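# Put a tray bottle upright into the crate's free slot

## Task

Take a bottle from the tray and set it standing upright in the one empty slot of the crate. The task fails if the crate or tray ends up tilted or shifted from its place. It counts only if the bottle stays put without the robot holding it. Anything the robot is touching at the end must not settle by more than about a fingernail's thickness once released, or the task fails.

## Robot and tools

Robot: two arms, left_arm and right_arm, each ending in a two-finger gripper. Scene frame, shared by both arms: origin on the table surface midway between the arms, +x out across the table, +z up, left_arm on the +y side. The names left and right do not refer to image sides. Reported hand positions get less accurate at long reach.

Gripper axes: fingers point along the gripper's +z and close along its x. The reported end_effector_position is the point between the pads; fingertips extend 17.5 mm past it. Pure rotations pivot about that point, which is 25 mm off the last joint's axis toward gripper -y. A flat block projects about 9 cm from that axis toward -y and rotates with the gripper, so watch its clearance.

Row layout (used by execute_actions and move): 18 numbers, each in [-1, 1], both arms always included. Order: left dx, dy, dz, rx, ry, rz, left gripper position, force_limit, speed, then the same nine for the right arm. dx..rz are an offset, not a pose: they are relative to the gripper's measured pose at the start of the action (for a call's first action, the pose in the latest result), expressed in that gripper's own axes. 1.0 equals 0.6 m or 180 degrees; rx, ry, rz form one rotation vector. Every row in an action is relative to that same start, not to the prior row. Optionally 12 more numbers, 0 to 1, scale each joint's stiffness (left's six then right's six, in Joint positions order); they persist until changed.

Gripper numbers: position +1 is fully open (50 mm), pads meet near -0.65; send -1 to grasp and keep sending it. force_limit maps -1/0/+1 to about 20/102/185 N per pad (actual grip up to ~17% more). speed maps -1/0/+1 to 20/85/150 mm/s. A zero is a real command, so to leave a gripper unchanged repeat its last three numbers. New force or speed only apply after a position change of at least 0.01; to soften a grip, open first.

execute_actions(actions): a list of actions; each action is up to 15 rows, one per 1/30 s step, the last row held to fill 15 steps. An empty list just returns state and images. Each step, the target is clipped to within 100 mm and 16 degrees of the measured pose; position wins over orientation if both cannot be met. Motion lags commands by about 0.17 s, and a far target may need several actions.

move(target, speed, stop_force, blocking): target is one 18-number row, offsets measured from the pose in the latest result. Both grippers travel straight and finish together, in 0.5 to 10 s. speed in m/s, 0.002 to 0.5 (default 0.25); rotation up to twice that in rad/s. Paths ignore obstacles and the other arm. stop_force in N, 9 to 40, shared by both arms: an arm's path halts when its wrist sensor feels that much extra push against the motion, then backs off two steps and holds. Use it only with slow, non-rotating approaches; omit it when lifting away from something the gripper presses on. Not available in the first 0.2 s or with blocking=false. blocking=false returns after 0.5 s; then use wait or stop before any other motion.

wait(seconds): 0 to 10, arms hold their last command. stop(): brakes a running move; fingers continue. zoom_image(camera, region): camera is cam_high, cam_low, cam_left_wrist or cam_right_wrist (each 896x504); region [x0, y0, x1, y1] in pixels, at most 504 by 504. finished_scene(scene): pass the current scene's number; irreversible, so only call it when the bottle stands unaided.

Results: per-arm pose (metres, quaternion wxyz) and velocities; Hand target lines show where the controller is driving; step readings with HELD marking held-back steps; 'pose unreachable' means the clearance check altered a command. A move adds a 'move:' line with the ending (done, off_target, moving, held, contact, fault) and limits (paced = target clipped; held = some steps blocked, after which the arm may lurch fast), plus each gripper's distance from its target. object_status: 0 moving, 1 stopped while opening, 2 stopped while closing (holding something), 3 reached position or pads met (usually empty). Opening in mm is about (250 - position_measured) x 0.202. Wrist force and torque are in the end effector's axes, noisy, offset up to ~4 N, saturating near 50 N; pushing on a surface shows force pointing back into the arm.

Avoid: pressing past contact with a stiff arm, fast touches, and torque beyond load limits (130 N m for the big joints, 24.3 N m for wrists, held weight included) or 150 N external force, any of which freezes the arm for 10 s. Don't let the arms collide. Don't drop the bottle, knock items off the table, or shove or tip the crate or tray. Holding loads heats motors; a MOTOR HOT warning comes at 70 °C and brakes engage at 85 °C. Occasional brief tugs on held parts or pushes on loose objects may occur. Release the bottle fully and withdraw so nothing rests on the robot.

Each tool is called after "Request:" as a command line: name --argument value for each argument, lists and objects as JSON in quotes; but a table of rows of numbers goes row by row, as --pt "numbers of a row", without its own name.

## Session

Request:
execute_actions --actions '[]'

Scene clock: 0.00 s.
left_arm: end_effector_position=(+0.3096, +0.6228, +0.2391) position_measured=3 object_status=3 end_effector_quat_wxyz=(+0.079, +0.418, +0.790, +0.442) end_effector_velocity=(+0.000, -0.000, -0.000) end_effector_angular_velocity=(+0.000, +0.001, -0.000) | right_arm: end_effector_position=(+0.5399, -0.5473, +0.3082) position_measured=3 object_status=3 end_effector_quat_wxyz=(+0.167, +0.107, +0.973, +0.115) end_effector_velocity=(+0.000, +0.000, +0.000) end_effector_angular_velocity=(-0.000, -0.001, +0.000)
Joint positions: left_arm=[-0.359 -2.37   2.569 -2.174 -0.706 -0.747] | right_arm=[ 2.845 -1.444 -1.829 -1.112  1.818 -1.479]
Joint velocities: left_arm=[-0.     0.001 -0.    -0.    -0.    -0.   ] | right_arm=[ 0.     0.     0.001 -0.     0.    -0.   ]
Joint torques (N m, as the arm reports them, + toward a larger angle): no reading
Wrist force (N, on the end effector, along its own x y z axes, offset not removed): no reading
Wrist torque (N m, same axes, about the end effector's origin, offset not removed): no reading
Hand target (left_arm): +0.310, +0.623, +0.239; +0.079, +0.418, +0.790, +0.442
Hand target (right_arm): +0.540, -0.547, +0.308; +0.167, +0.107, +0.973, +0.115
Joint stiffness scale: left_arm=[1. 1. 1. 1. 1. 1.] | right_arm=[1. 1. 1. 1. 1. 1.]

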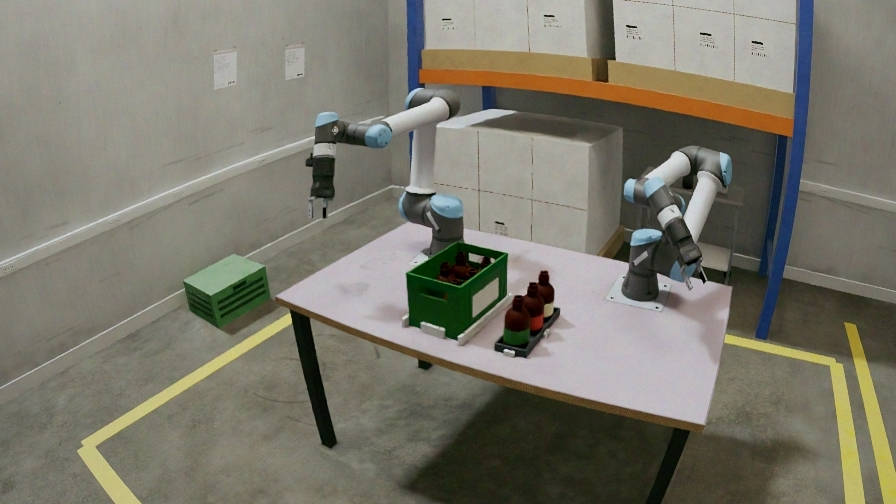

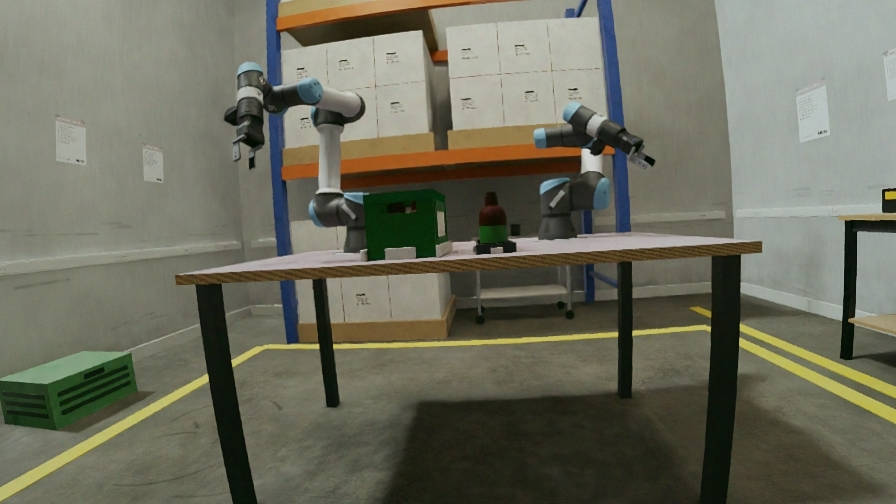

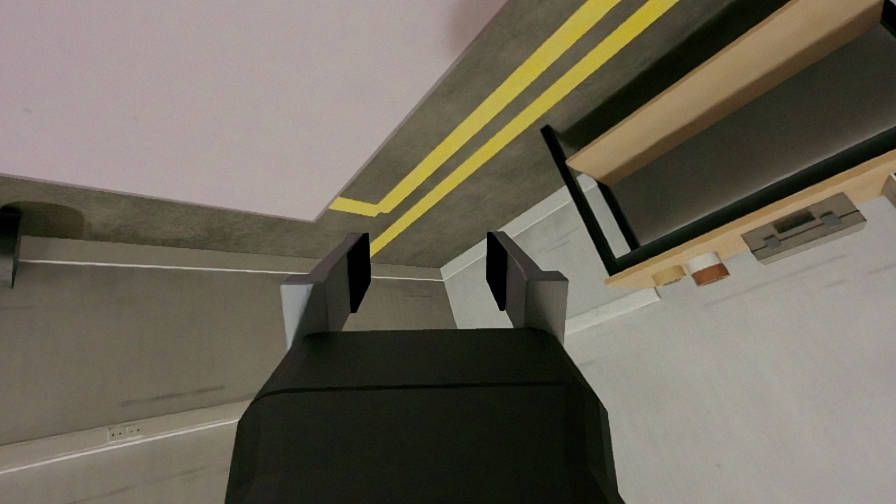

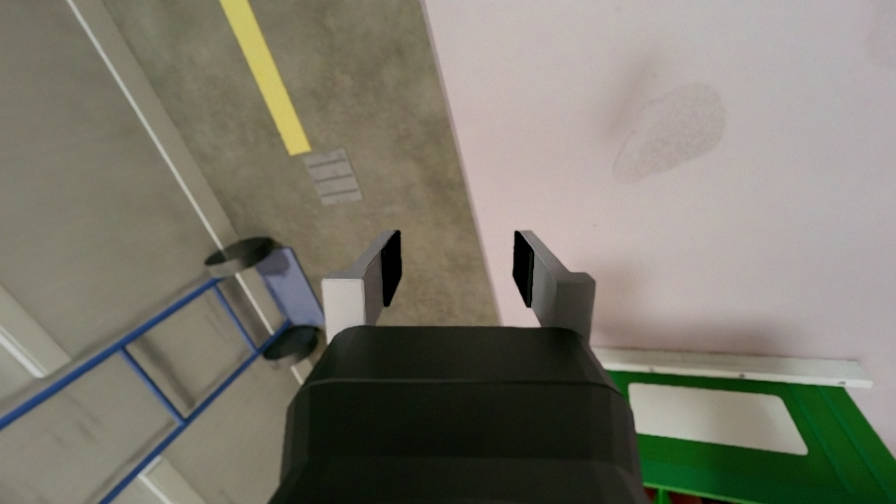

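Request:
move --target '[0,0,-0.15,0.303,0.054,-0.286,1,-0.5,1,0,0,0,0,0,0,1,0,0]' --speed 0.4

Request:
move --target '[-0.25,-0.6,-0.2,0,0,0,1,-0.5,1,0,0,0,0,0,0,1,0,0]' --speed 0.4

Scene clock: 8.50 s.
left_arm: end_effector_position=(+0.2646, +0.5654, +0.2916) position_measured=3 object_status=3 end_effector_quat_wxyz=(-0.001, +0.001, +1.000, +0.001) end_effector_velocity=(-0.001, -0.002, +0.000) end_effector_angular_velocity=(-0.009, +0.002, +0.003) | right_arm: end_effector_position=(+0.5399, -0.5473, +0.3082) position_measured=3 object_status=3 end_effector_quat_wxyz=(+0.167, +0.107, +0.973, +0.115) end_effector_velocity=(-0.000, -0.000, -0.000) end_effector_angular_velocity=(-0.000, +0.001, -0.000)
Joint positions: left_arm=[ 0.207 -1.988  1.954 -1.536 -1.569 -1.341] | right_arm=[ 2.845 -1.444 -1.829 -1.112  1.818 -1.479]
Joint velocities: left_arm=[ 0.003  0.001 -0.001  0.004 -0.008  0.   ] | right_arm=[ 0.    -0.    -0.    -0.001 -0.    -0.   ]
Joint torques (N m, as the arm reports them, + toward a larger angle): left_arm=[  3.51  -4.79 -28.16  -2.38  -0.21  -0.06] | right_arm=[ 0.1  24.03 28.02  3.52  0.66  0.02]
Wrist force (N, on the end effector, along its own x y z axes, offset not removed): left_arm=[-0.3 2.9 0.8] | right_arm=[-0.5 -1.5 0.0]
Wrist torque (N m, same axes, about the end effector's origin, offset not removed): left_arm=[0.59 0.23 0.04] | right_arm=[-0.11 0.04 0.23]
Hand target (left_arm): +0.265, +0.566, +0.293; -0.000, +0.000, +1.000, -0.000
Hand target (right_arm): +0.540, -0.547, +0.308; +0.167, +0.107, +0.973, +0.115
Off the commanded pose (left_arm): 0.001 m, 0 deg.
Off the commanded pose (right_arm): 0.000 m, 0 deg.
Joint stiffness scale: left_arm=[1. 1. 1. 1. 1. 1.] | right_arm=[1. 1. 1. 1. 1. 1.]
move: done

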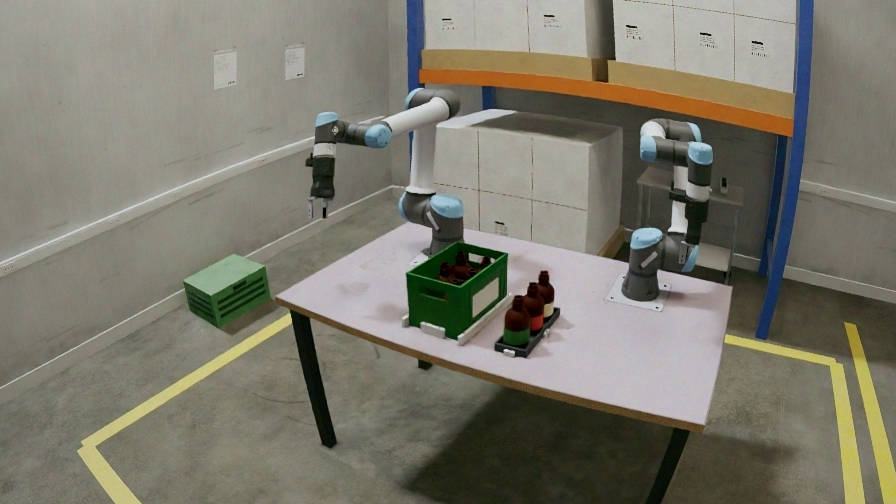

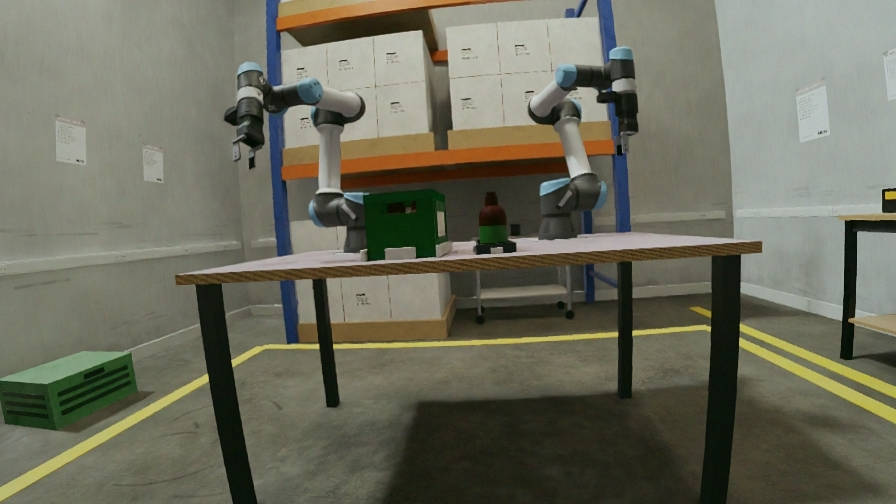

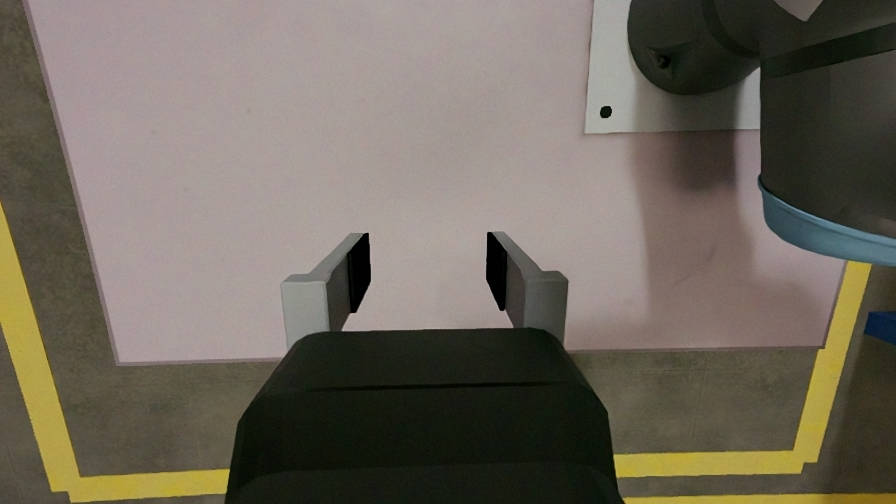

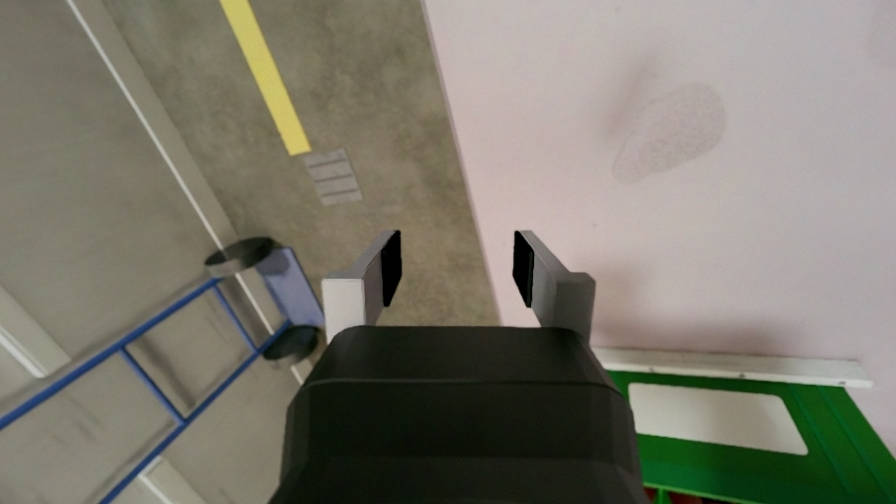

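Scene clock: 10.27 s.
left_arm: end_effector_position=(+0.4124, +0.2049, +0.4095) position_measured=3 object_status=3 end_effector_quat_wxyz=(-0.001, +0.001, +1.000, +0.001) end_effector_velocity=(-0.000, +0.000, -0.001) end_effector_angular_velocity=(+0.007, +0.007, +0.003) | right_arm: end_effector_position=(+0.5399, -0.5473, +0.3082) position_measured=3 object_status=3 end_effector_quat_wxyz=(+0.167, +0.107, +0.973, +0.115) end_effector_velocity=(-0.000, -0.000, -0.000) end_effector_angular_velocity=(-0.000, +0.000, -0.000)
Joint positions: left_arm=[-0.669 -1.668  1.418 -1.317 -1.57  -2.218] | right_arm=[ 2.845 -1.444 -1.829 -1.112  1.818 -1.479]
Joint velocities: left_arm=[-0.001  0.005 -0.003  0.008  0.002 -0.003] | right_arm=[ 0.     0.    -0.001  0.001 -0.     0.   ]
Joint torques (N m, as the arm reports them, + toward a larger angle): left_arm=[ -0.19 -17.8  -26.84  -2.21   0.48  -0.77] | right_arm=[-0.02 23.52 27.92  3.47  0.53 -0.06]
Wrist force (N, on the end effector, along its own x y z axes, offset not removed): left_arm=[1.0 0.9 0.7] | right_arm=[1.7 0.0 0.7]
Wrist torque (N m, same axes, about the end effector's origin, offset not removed): left_arm=[0.25 0.00 0.04] | right_arm=[0.17 -0.36 0.14]
Hand target (left_arm): +0.413, +0.204, +0.410; -0.001, +0.001, +1.000, +0.002
Hand target (right_arm): +0.540, -0.547, +0.308; +0.167, +0.107, +0.973, +0.115
Off the commanded pose (left_arm): 0.002 m, 0 deg.
Off the commanded pose (right_arm): 0.000 m, 0 deg.
Joint stiffness scale: left_arm=[1. 1. 1. 1. 1. 1.] | right_arm=[1. 1. 1. 1. 1. 1.]
move: done

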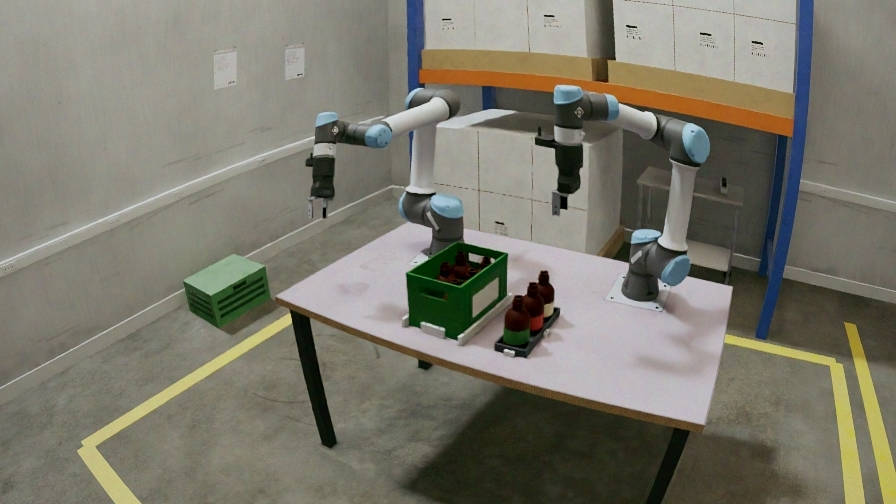

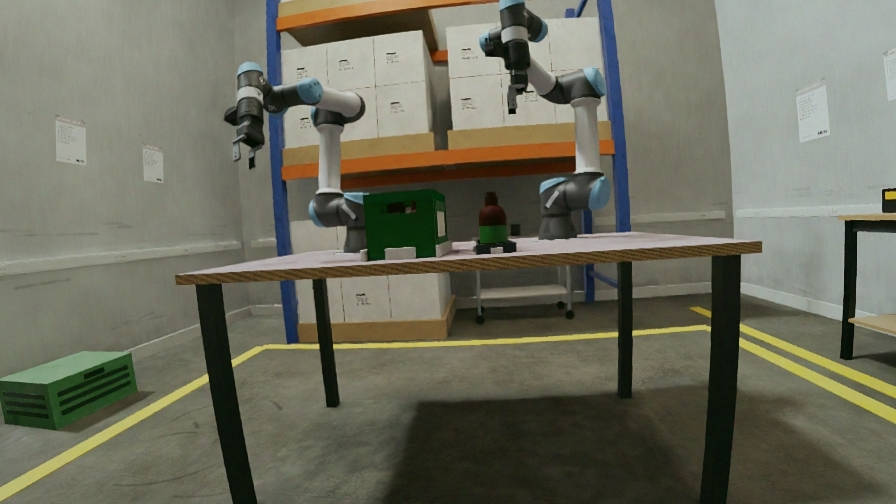

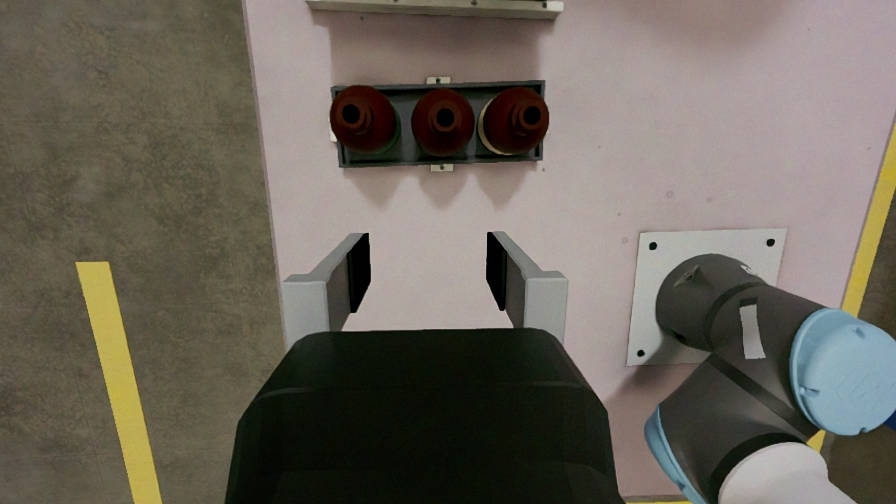

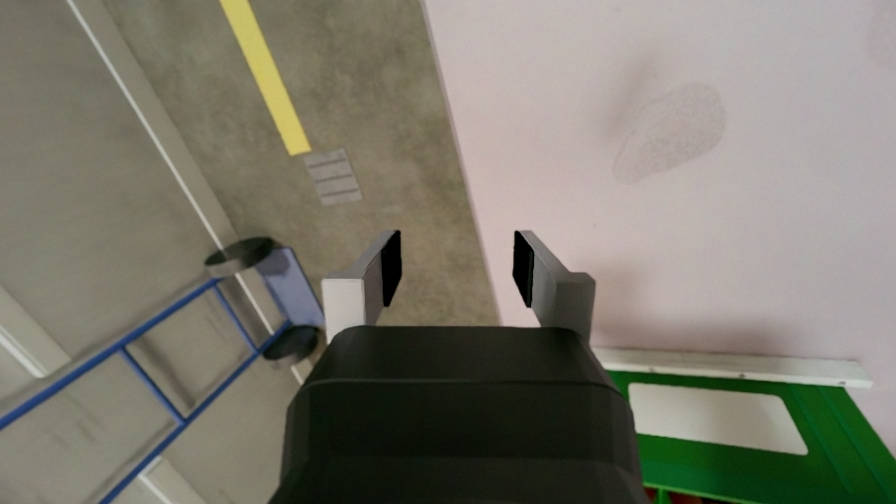

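Request:
move --target '[0.028,-0.115,0.31,0,0,0,1,-0.5,1,0,0,0,0,0,0,1,0,0]'

Scene clock: 13.87 s.
left_arm: end_effector_position=(+0.3960, +0.1367, +0.2256) position_measured=3 object_status=3 end_effector_quat_wxyz=(-0.000, +0.001, +1.000, -0.000) end_effector_velocity=(+0.001, -0.001, +0.000) end_effector_angular_velocity=(-0.003, -0.004, +0.001) | right_arm: end_effector_position=(+0.5399, -0.5473, +0.3082) position_measured=3 object_status=3 end_effector_quat_wxyz=(+0.167, +0.107, +0.973, +0.115) end_effector_velocity=(+0.000, -0.000, +0.001) end_effector_angular_velocity=(-0.000, -0.001, -0.001)
Joint positions: left_arm=[-0.809 -1.642  1.869 -1.797 -1.571 -2.358] | right_arm=[ 2.845 -1.444 -1.829 -1.112  1.818 -1.479]
Joint velocities: left_arm=[-0.001  0.001 -0.    -0.006  0.001 -0.002] | right_arm=[-0.    -0.     0.002 -0.    -0.     0.001]
Joint torques (N m, as the arm reports them, + toward a larger angle): left_arm=[ -0.42 -19.4  -20.52  -4.31   0.23  -0.17] | right_arm=[ 0.06 23.92 27.77  3.44  0.71 -0.09]
Wrist force (N, on the end effector, along its own x y z axes, offset not removed): left_arm=[-0.8 1.6 -0.4] | right_arm=[1.2 0.1 1.2]
Wrist torque (N m, same axes, about the end effector's origin, offset not removed): left_arm=[0.29 0.30 0.12] | right_arm=[0.27 -0.29 0.11]
Hand target (left_arm): +0.395, +0.137, +0.223; -0.001, +0.001, +1.000, +0.001
Hand target (right_arm): +0.540, -0.547, +0.308; +0.167, +0.107, +0.973, +0.115
Off the commanded pose (left_arm): 0.002 m, 0 deg.
Off the commanded pose (right_arm): 0.000 m, 0 deg.
Joint stiffness scale: left_arm=[1. 1. 1. 1. 1. 1.] | right_arm=[1. 1. 1. 1. 1. 1.]
move: done

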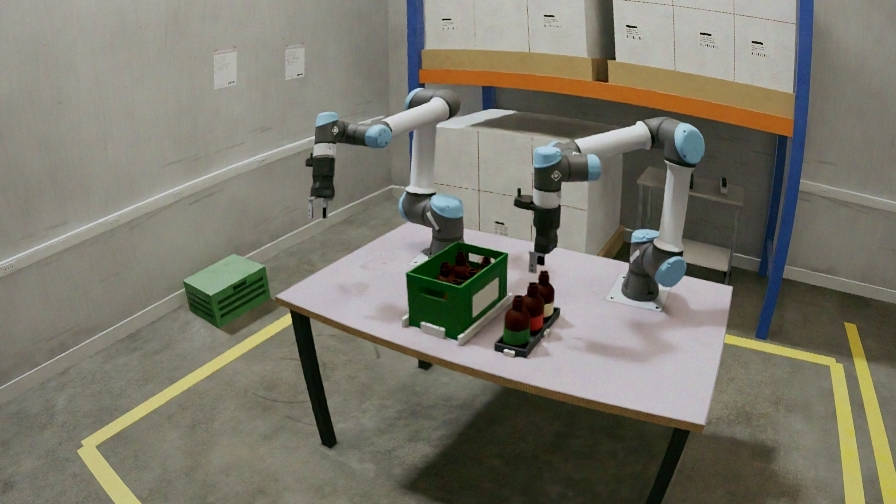

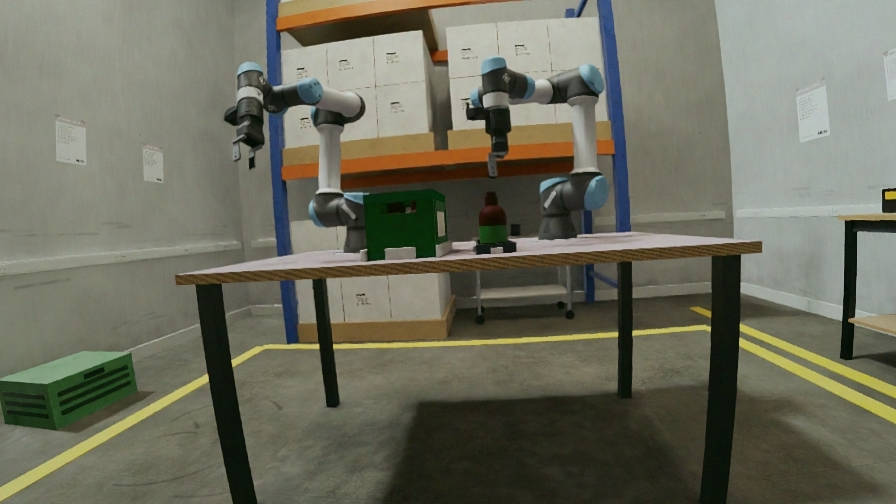

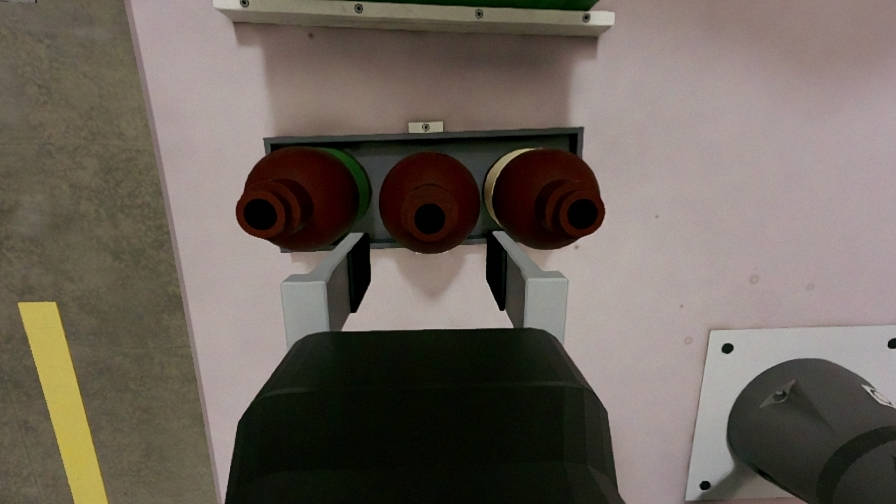

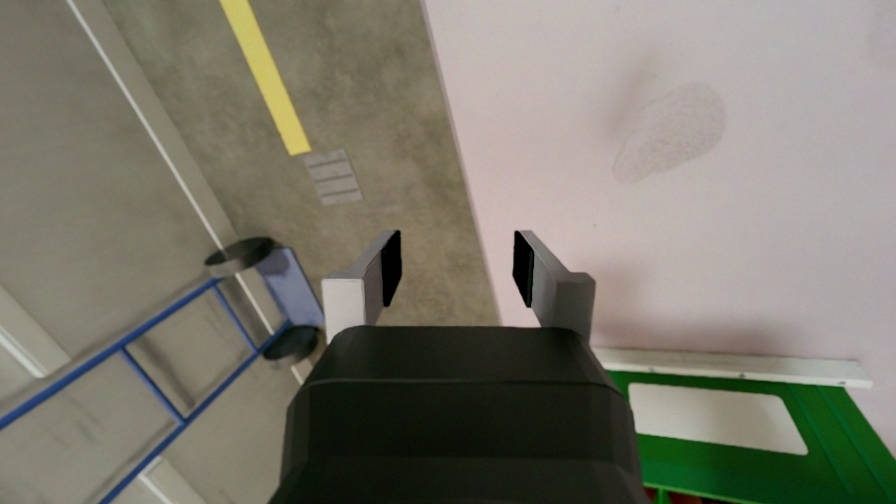

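Request:
move --target '[0,-0.006,0.125,0,0,0,1,-0.5,1,0,0,0,0,0,0,1,0,0]' --speed 0.1

Request:
zoom_image --camera "cam_low" --region '[340,130,580,270]'

Scene clock: 21.50 s.
left_arm: end_effector_position=(+0.3972, +0.1331, +0.1529) position_measured=3 object_status=3 end_effector_quat_wxyz=(+0.001, +0.000, +1.000, -0.001) end_effector_velocity=(+0.001, -0.001, +0.000) end_effector_angular_velocity=(-0.004, -0.004, +0.001) | right_arm: end_effector_position=(+0.5399, -0.5473, +0.3082) position_measured=3 object_status=3 end_effector_quat_wxyz=(+0.167, +0.107, +0.973, +0.115) end_effector_velocity=(-0.000, +0.000, -0.000) end_effector_angular_velocity=(+0.000, +0.000, -0.000)
Joint positions: left_arm=[-0.812 -1.578  2.005 -2.001 -1.571 -2.363] | right_arm=[ 2.845 -1.444 -1.829 -1.112  1.818 -1.479]
Joint velocities: left_arm=[ 0.     0.002 -0.001 -0.006  0.    -0.   ] | right_arm=[ 0.     0.    -0.     0.     0.     0.001]
Joint torques (N m, as the arm reports them, + toward a larger angle): left_arm=[ -1.11 -20.19 -18.82  -3.69  -0.07  -0.43] | right_arm=[-0.12 23.88 27.85  3.76  0.68 -0.18]
Wrist force (N, on the end effector, along its own x y z axes, offset not removed): left_arm=[-1.1 1.2 0.2] | right_arm=[1.3 -0.1 0.7]
Wrist torque (N m, same axes, about the end effector's origin, offset not removed): left_arm=[0.32 0.28 0.11] | right_arm=[0.15 -0.34 0.15]
Hand target (left_arm): +0.396, +0.133, +0.151; -0.000, +0.001, +1.000, -0.000
Hand target (right_arm): +0.540, -0.547, +0.308; +0.167, +0.107, +0.973, +0.115
Off the commanded pose (left_arm): 0.003 m, 0 deg.
Off the commanded pose (right_arm): 0.000 m, 0 deg.
Joint stiffness scale: left_arm=[1. 1. 1. 1. 1. 1.] | right_arm=[1. 1. 1. 1. 1. 1.]
move: done

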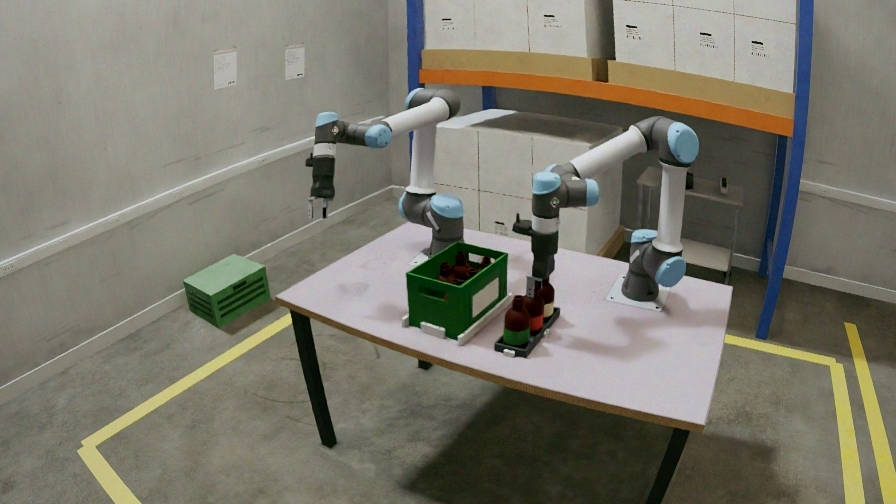

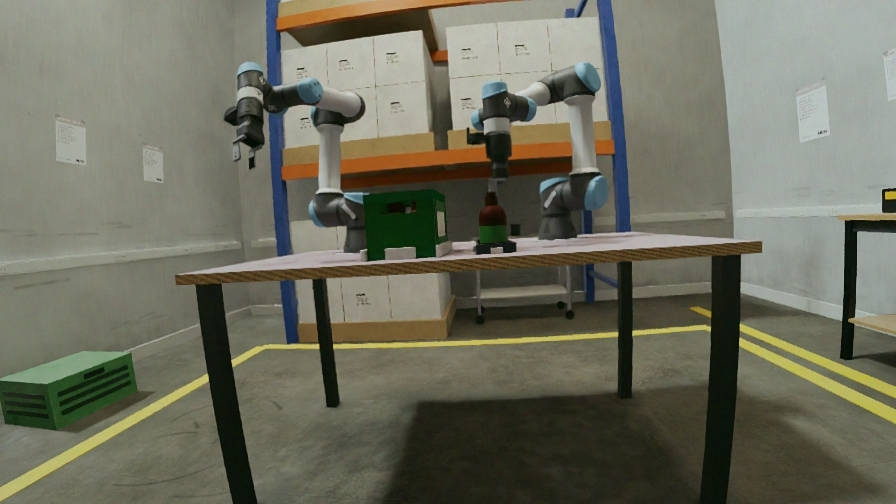

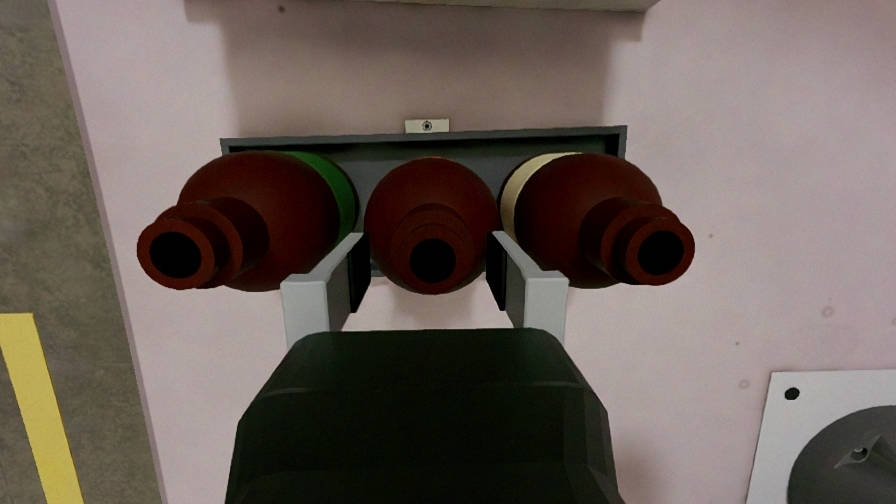

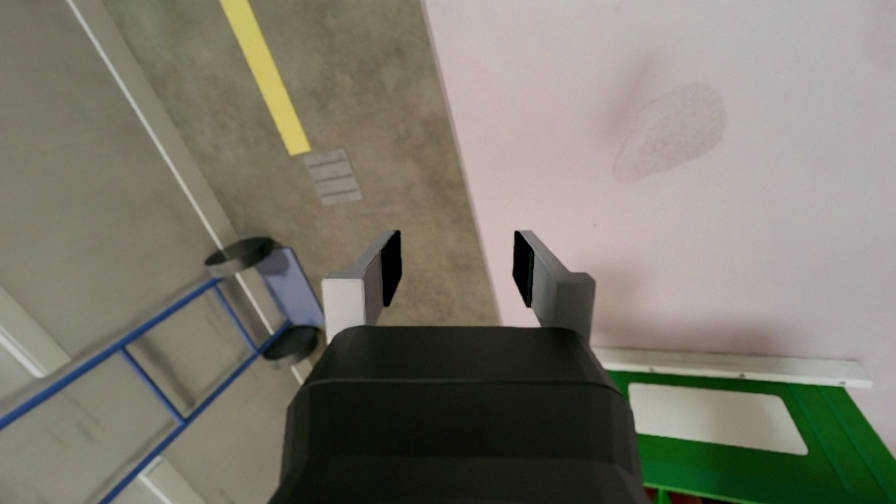

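Region (340, 130, 580, 270) of cam_low's 896x504 image, scaled by 2.100, with more detail than that image has; it fills the top 294 rows of this view, and the rest is white.

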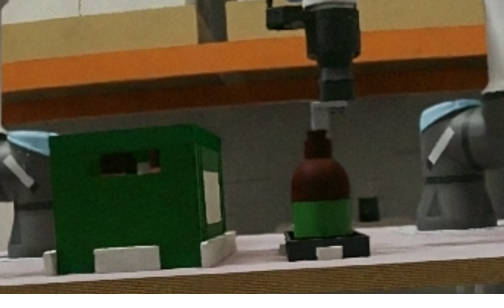

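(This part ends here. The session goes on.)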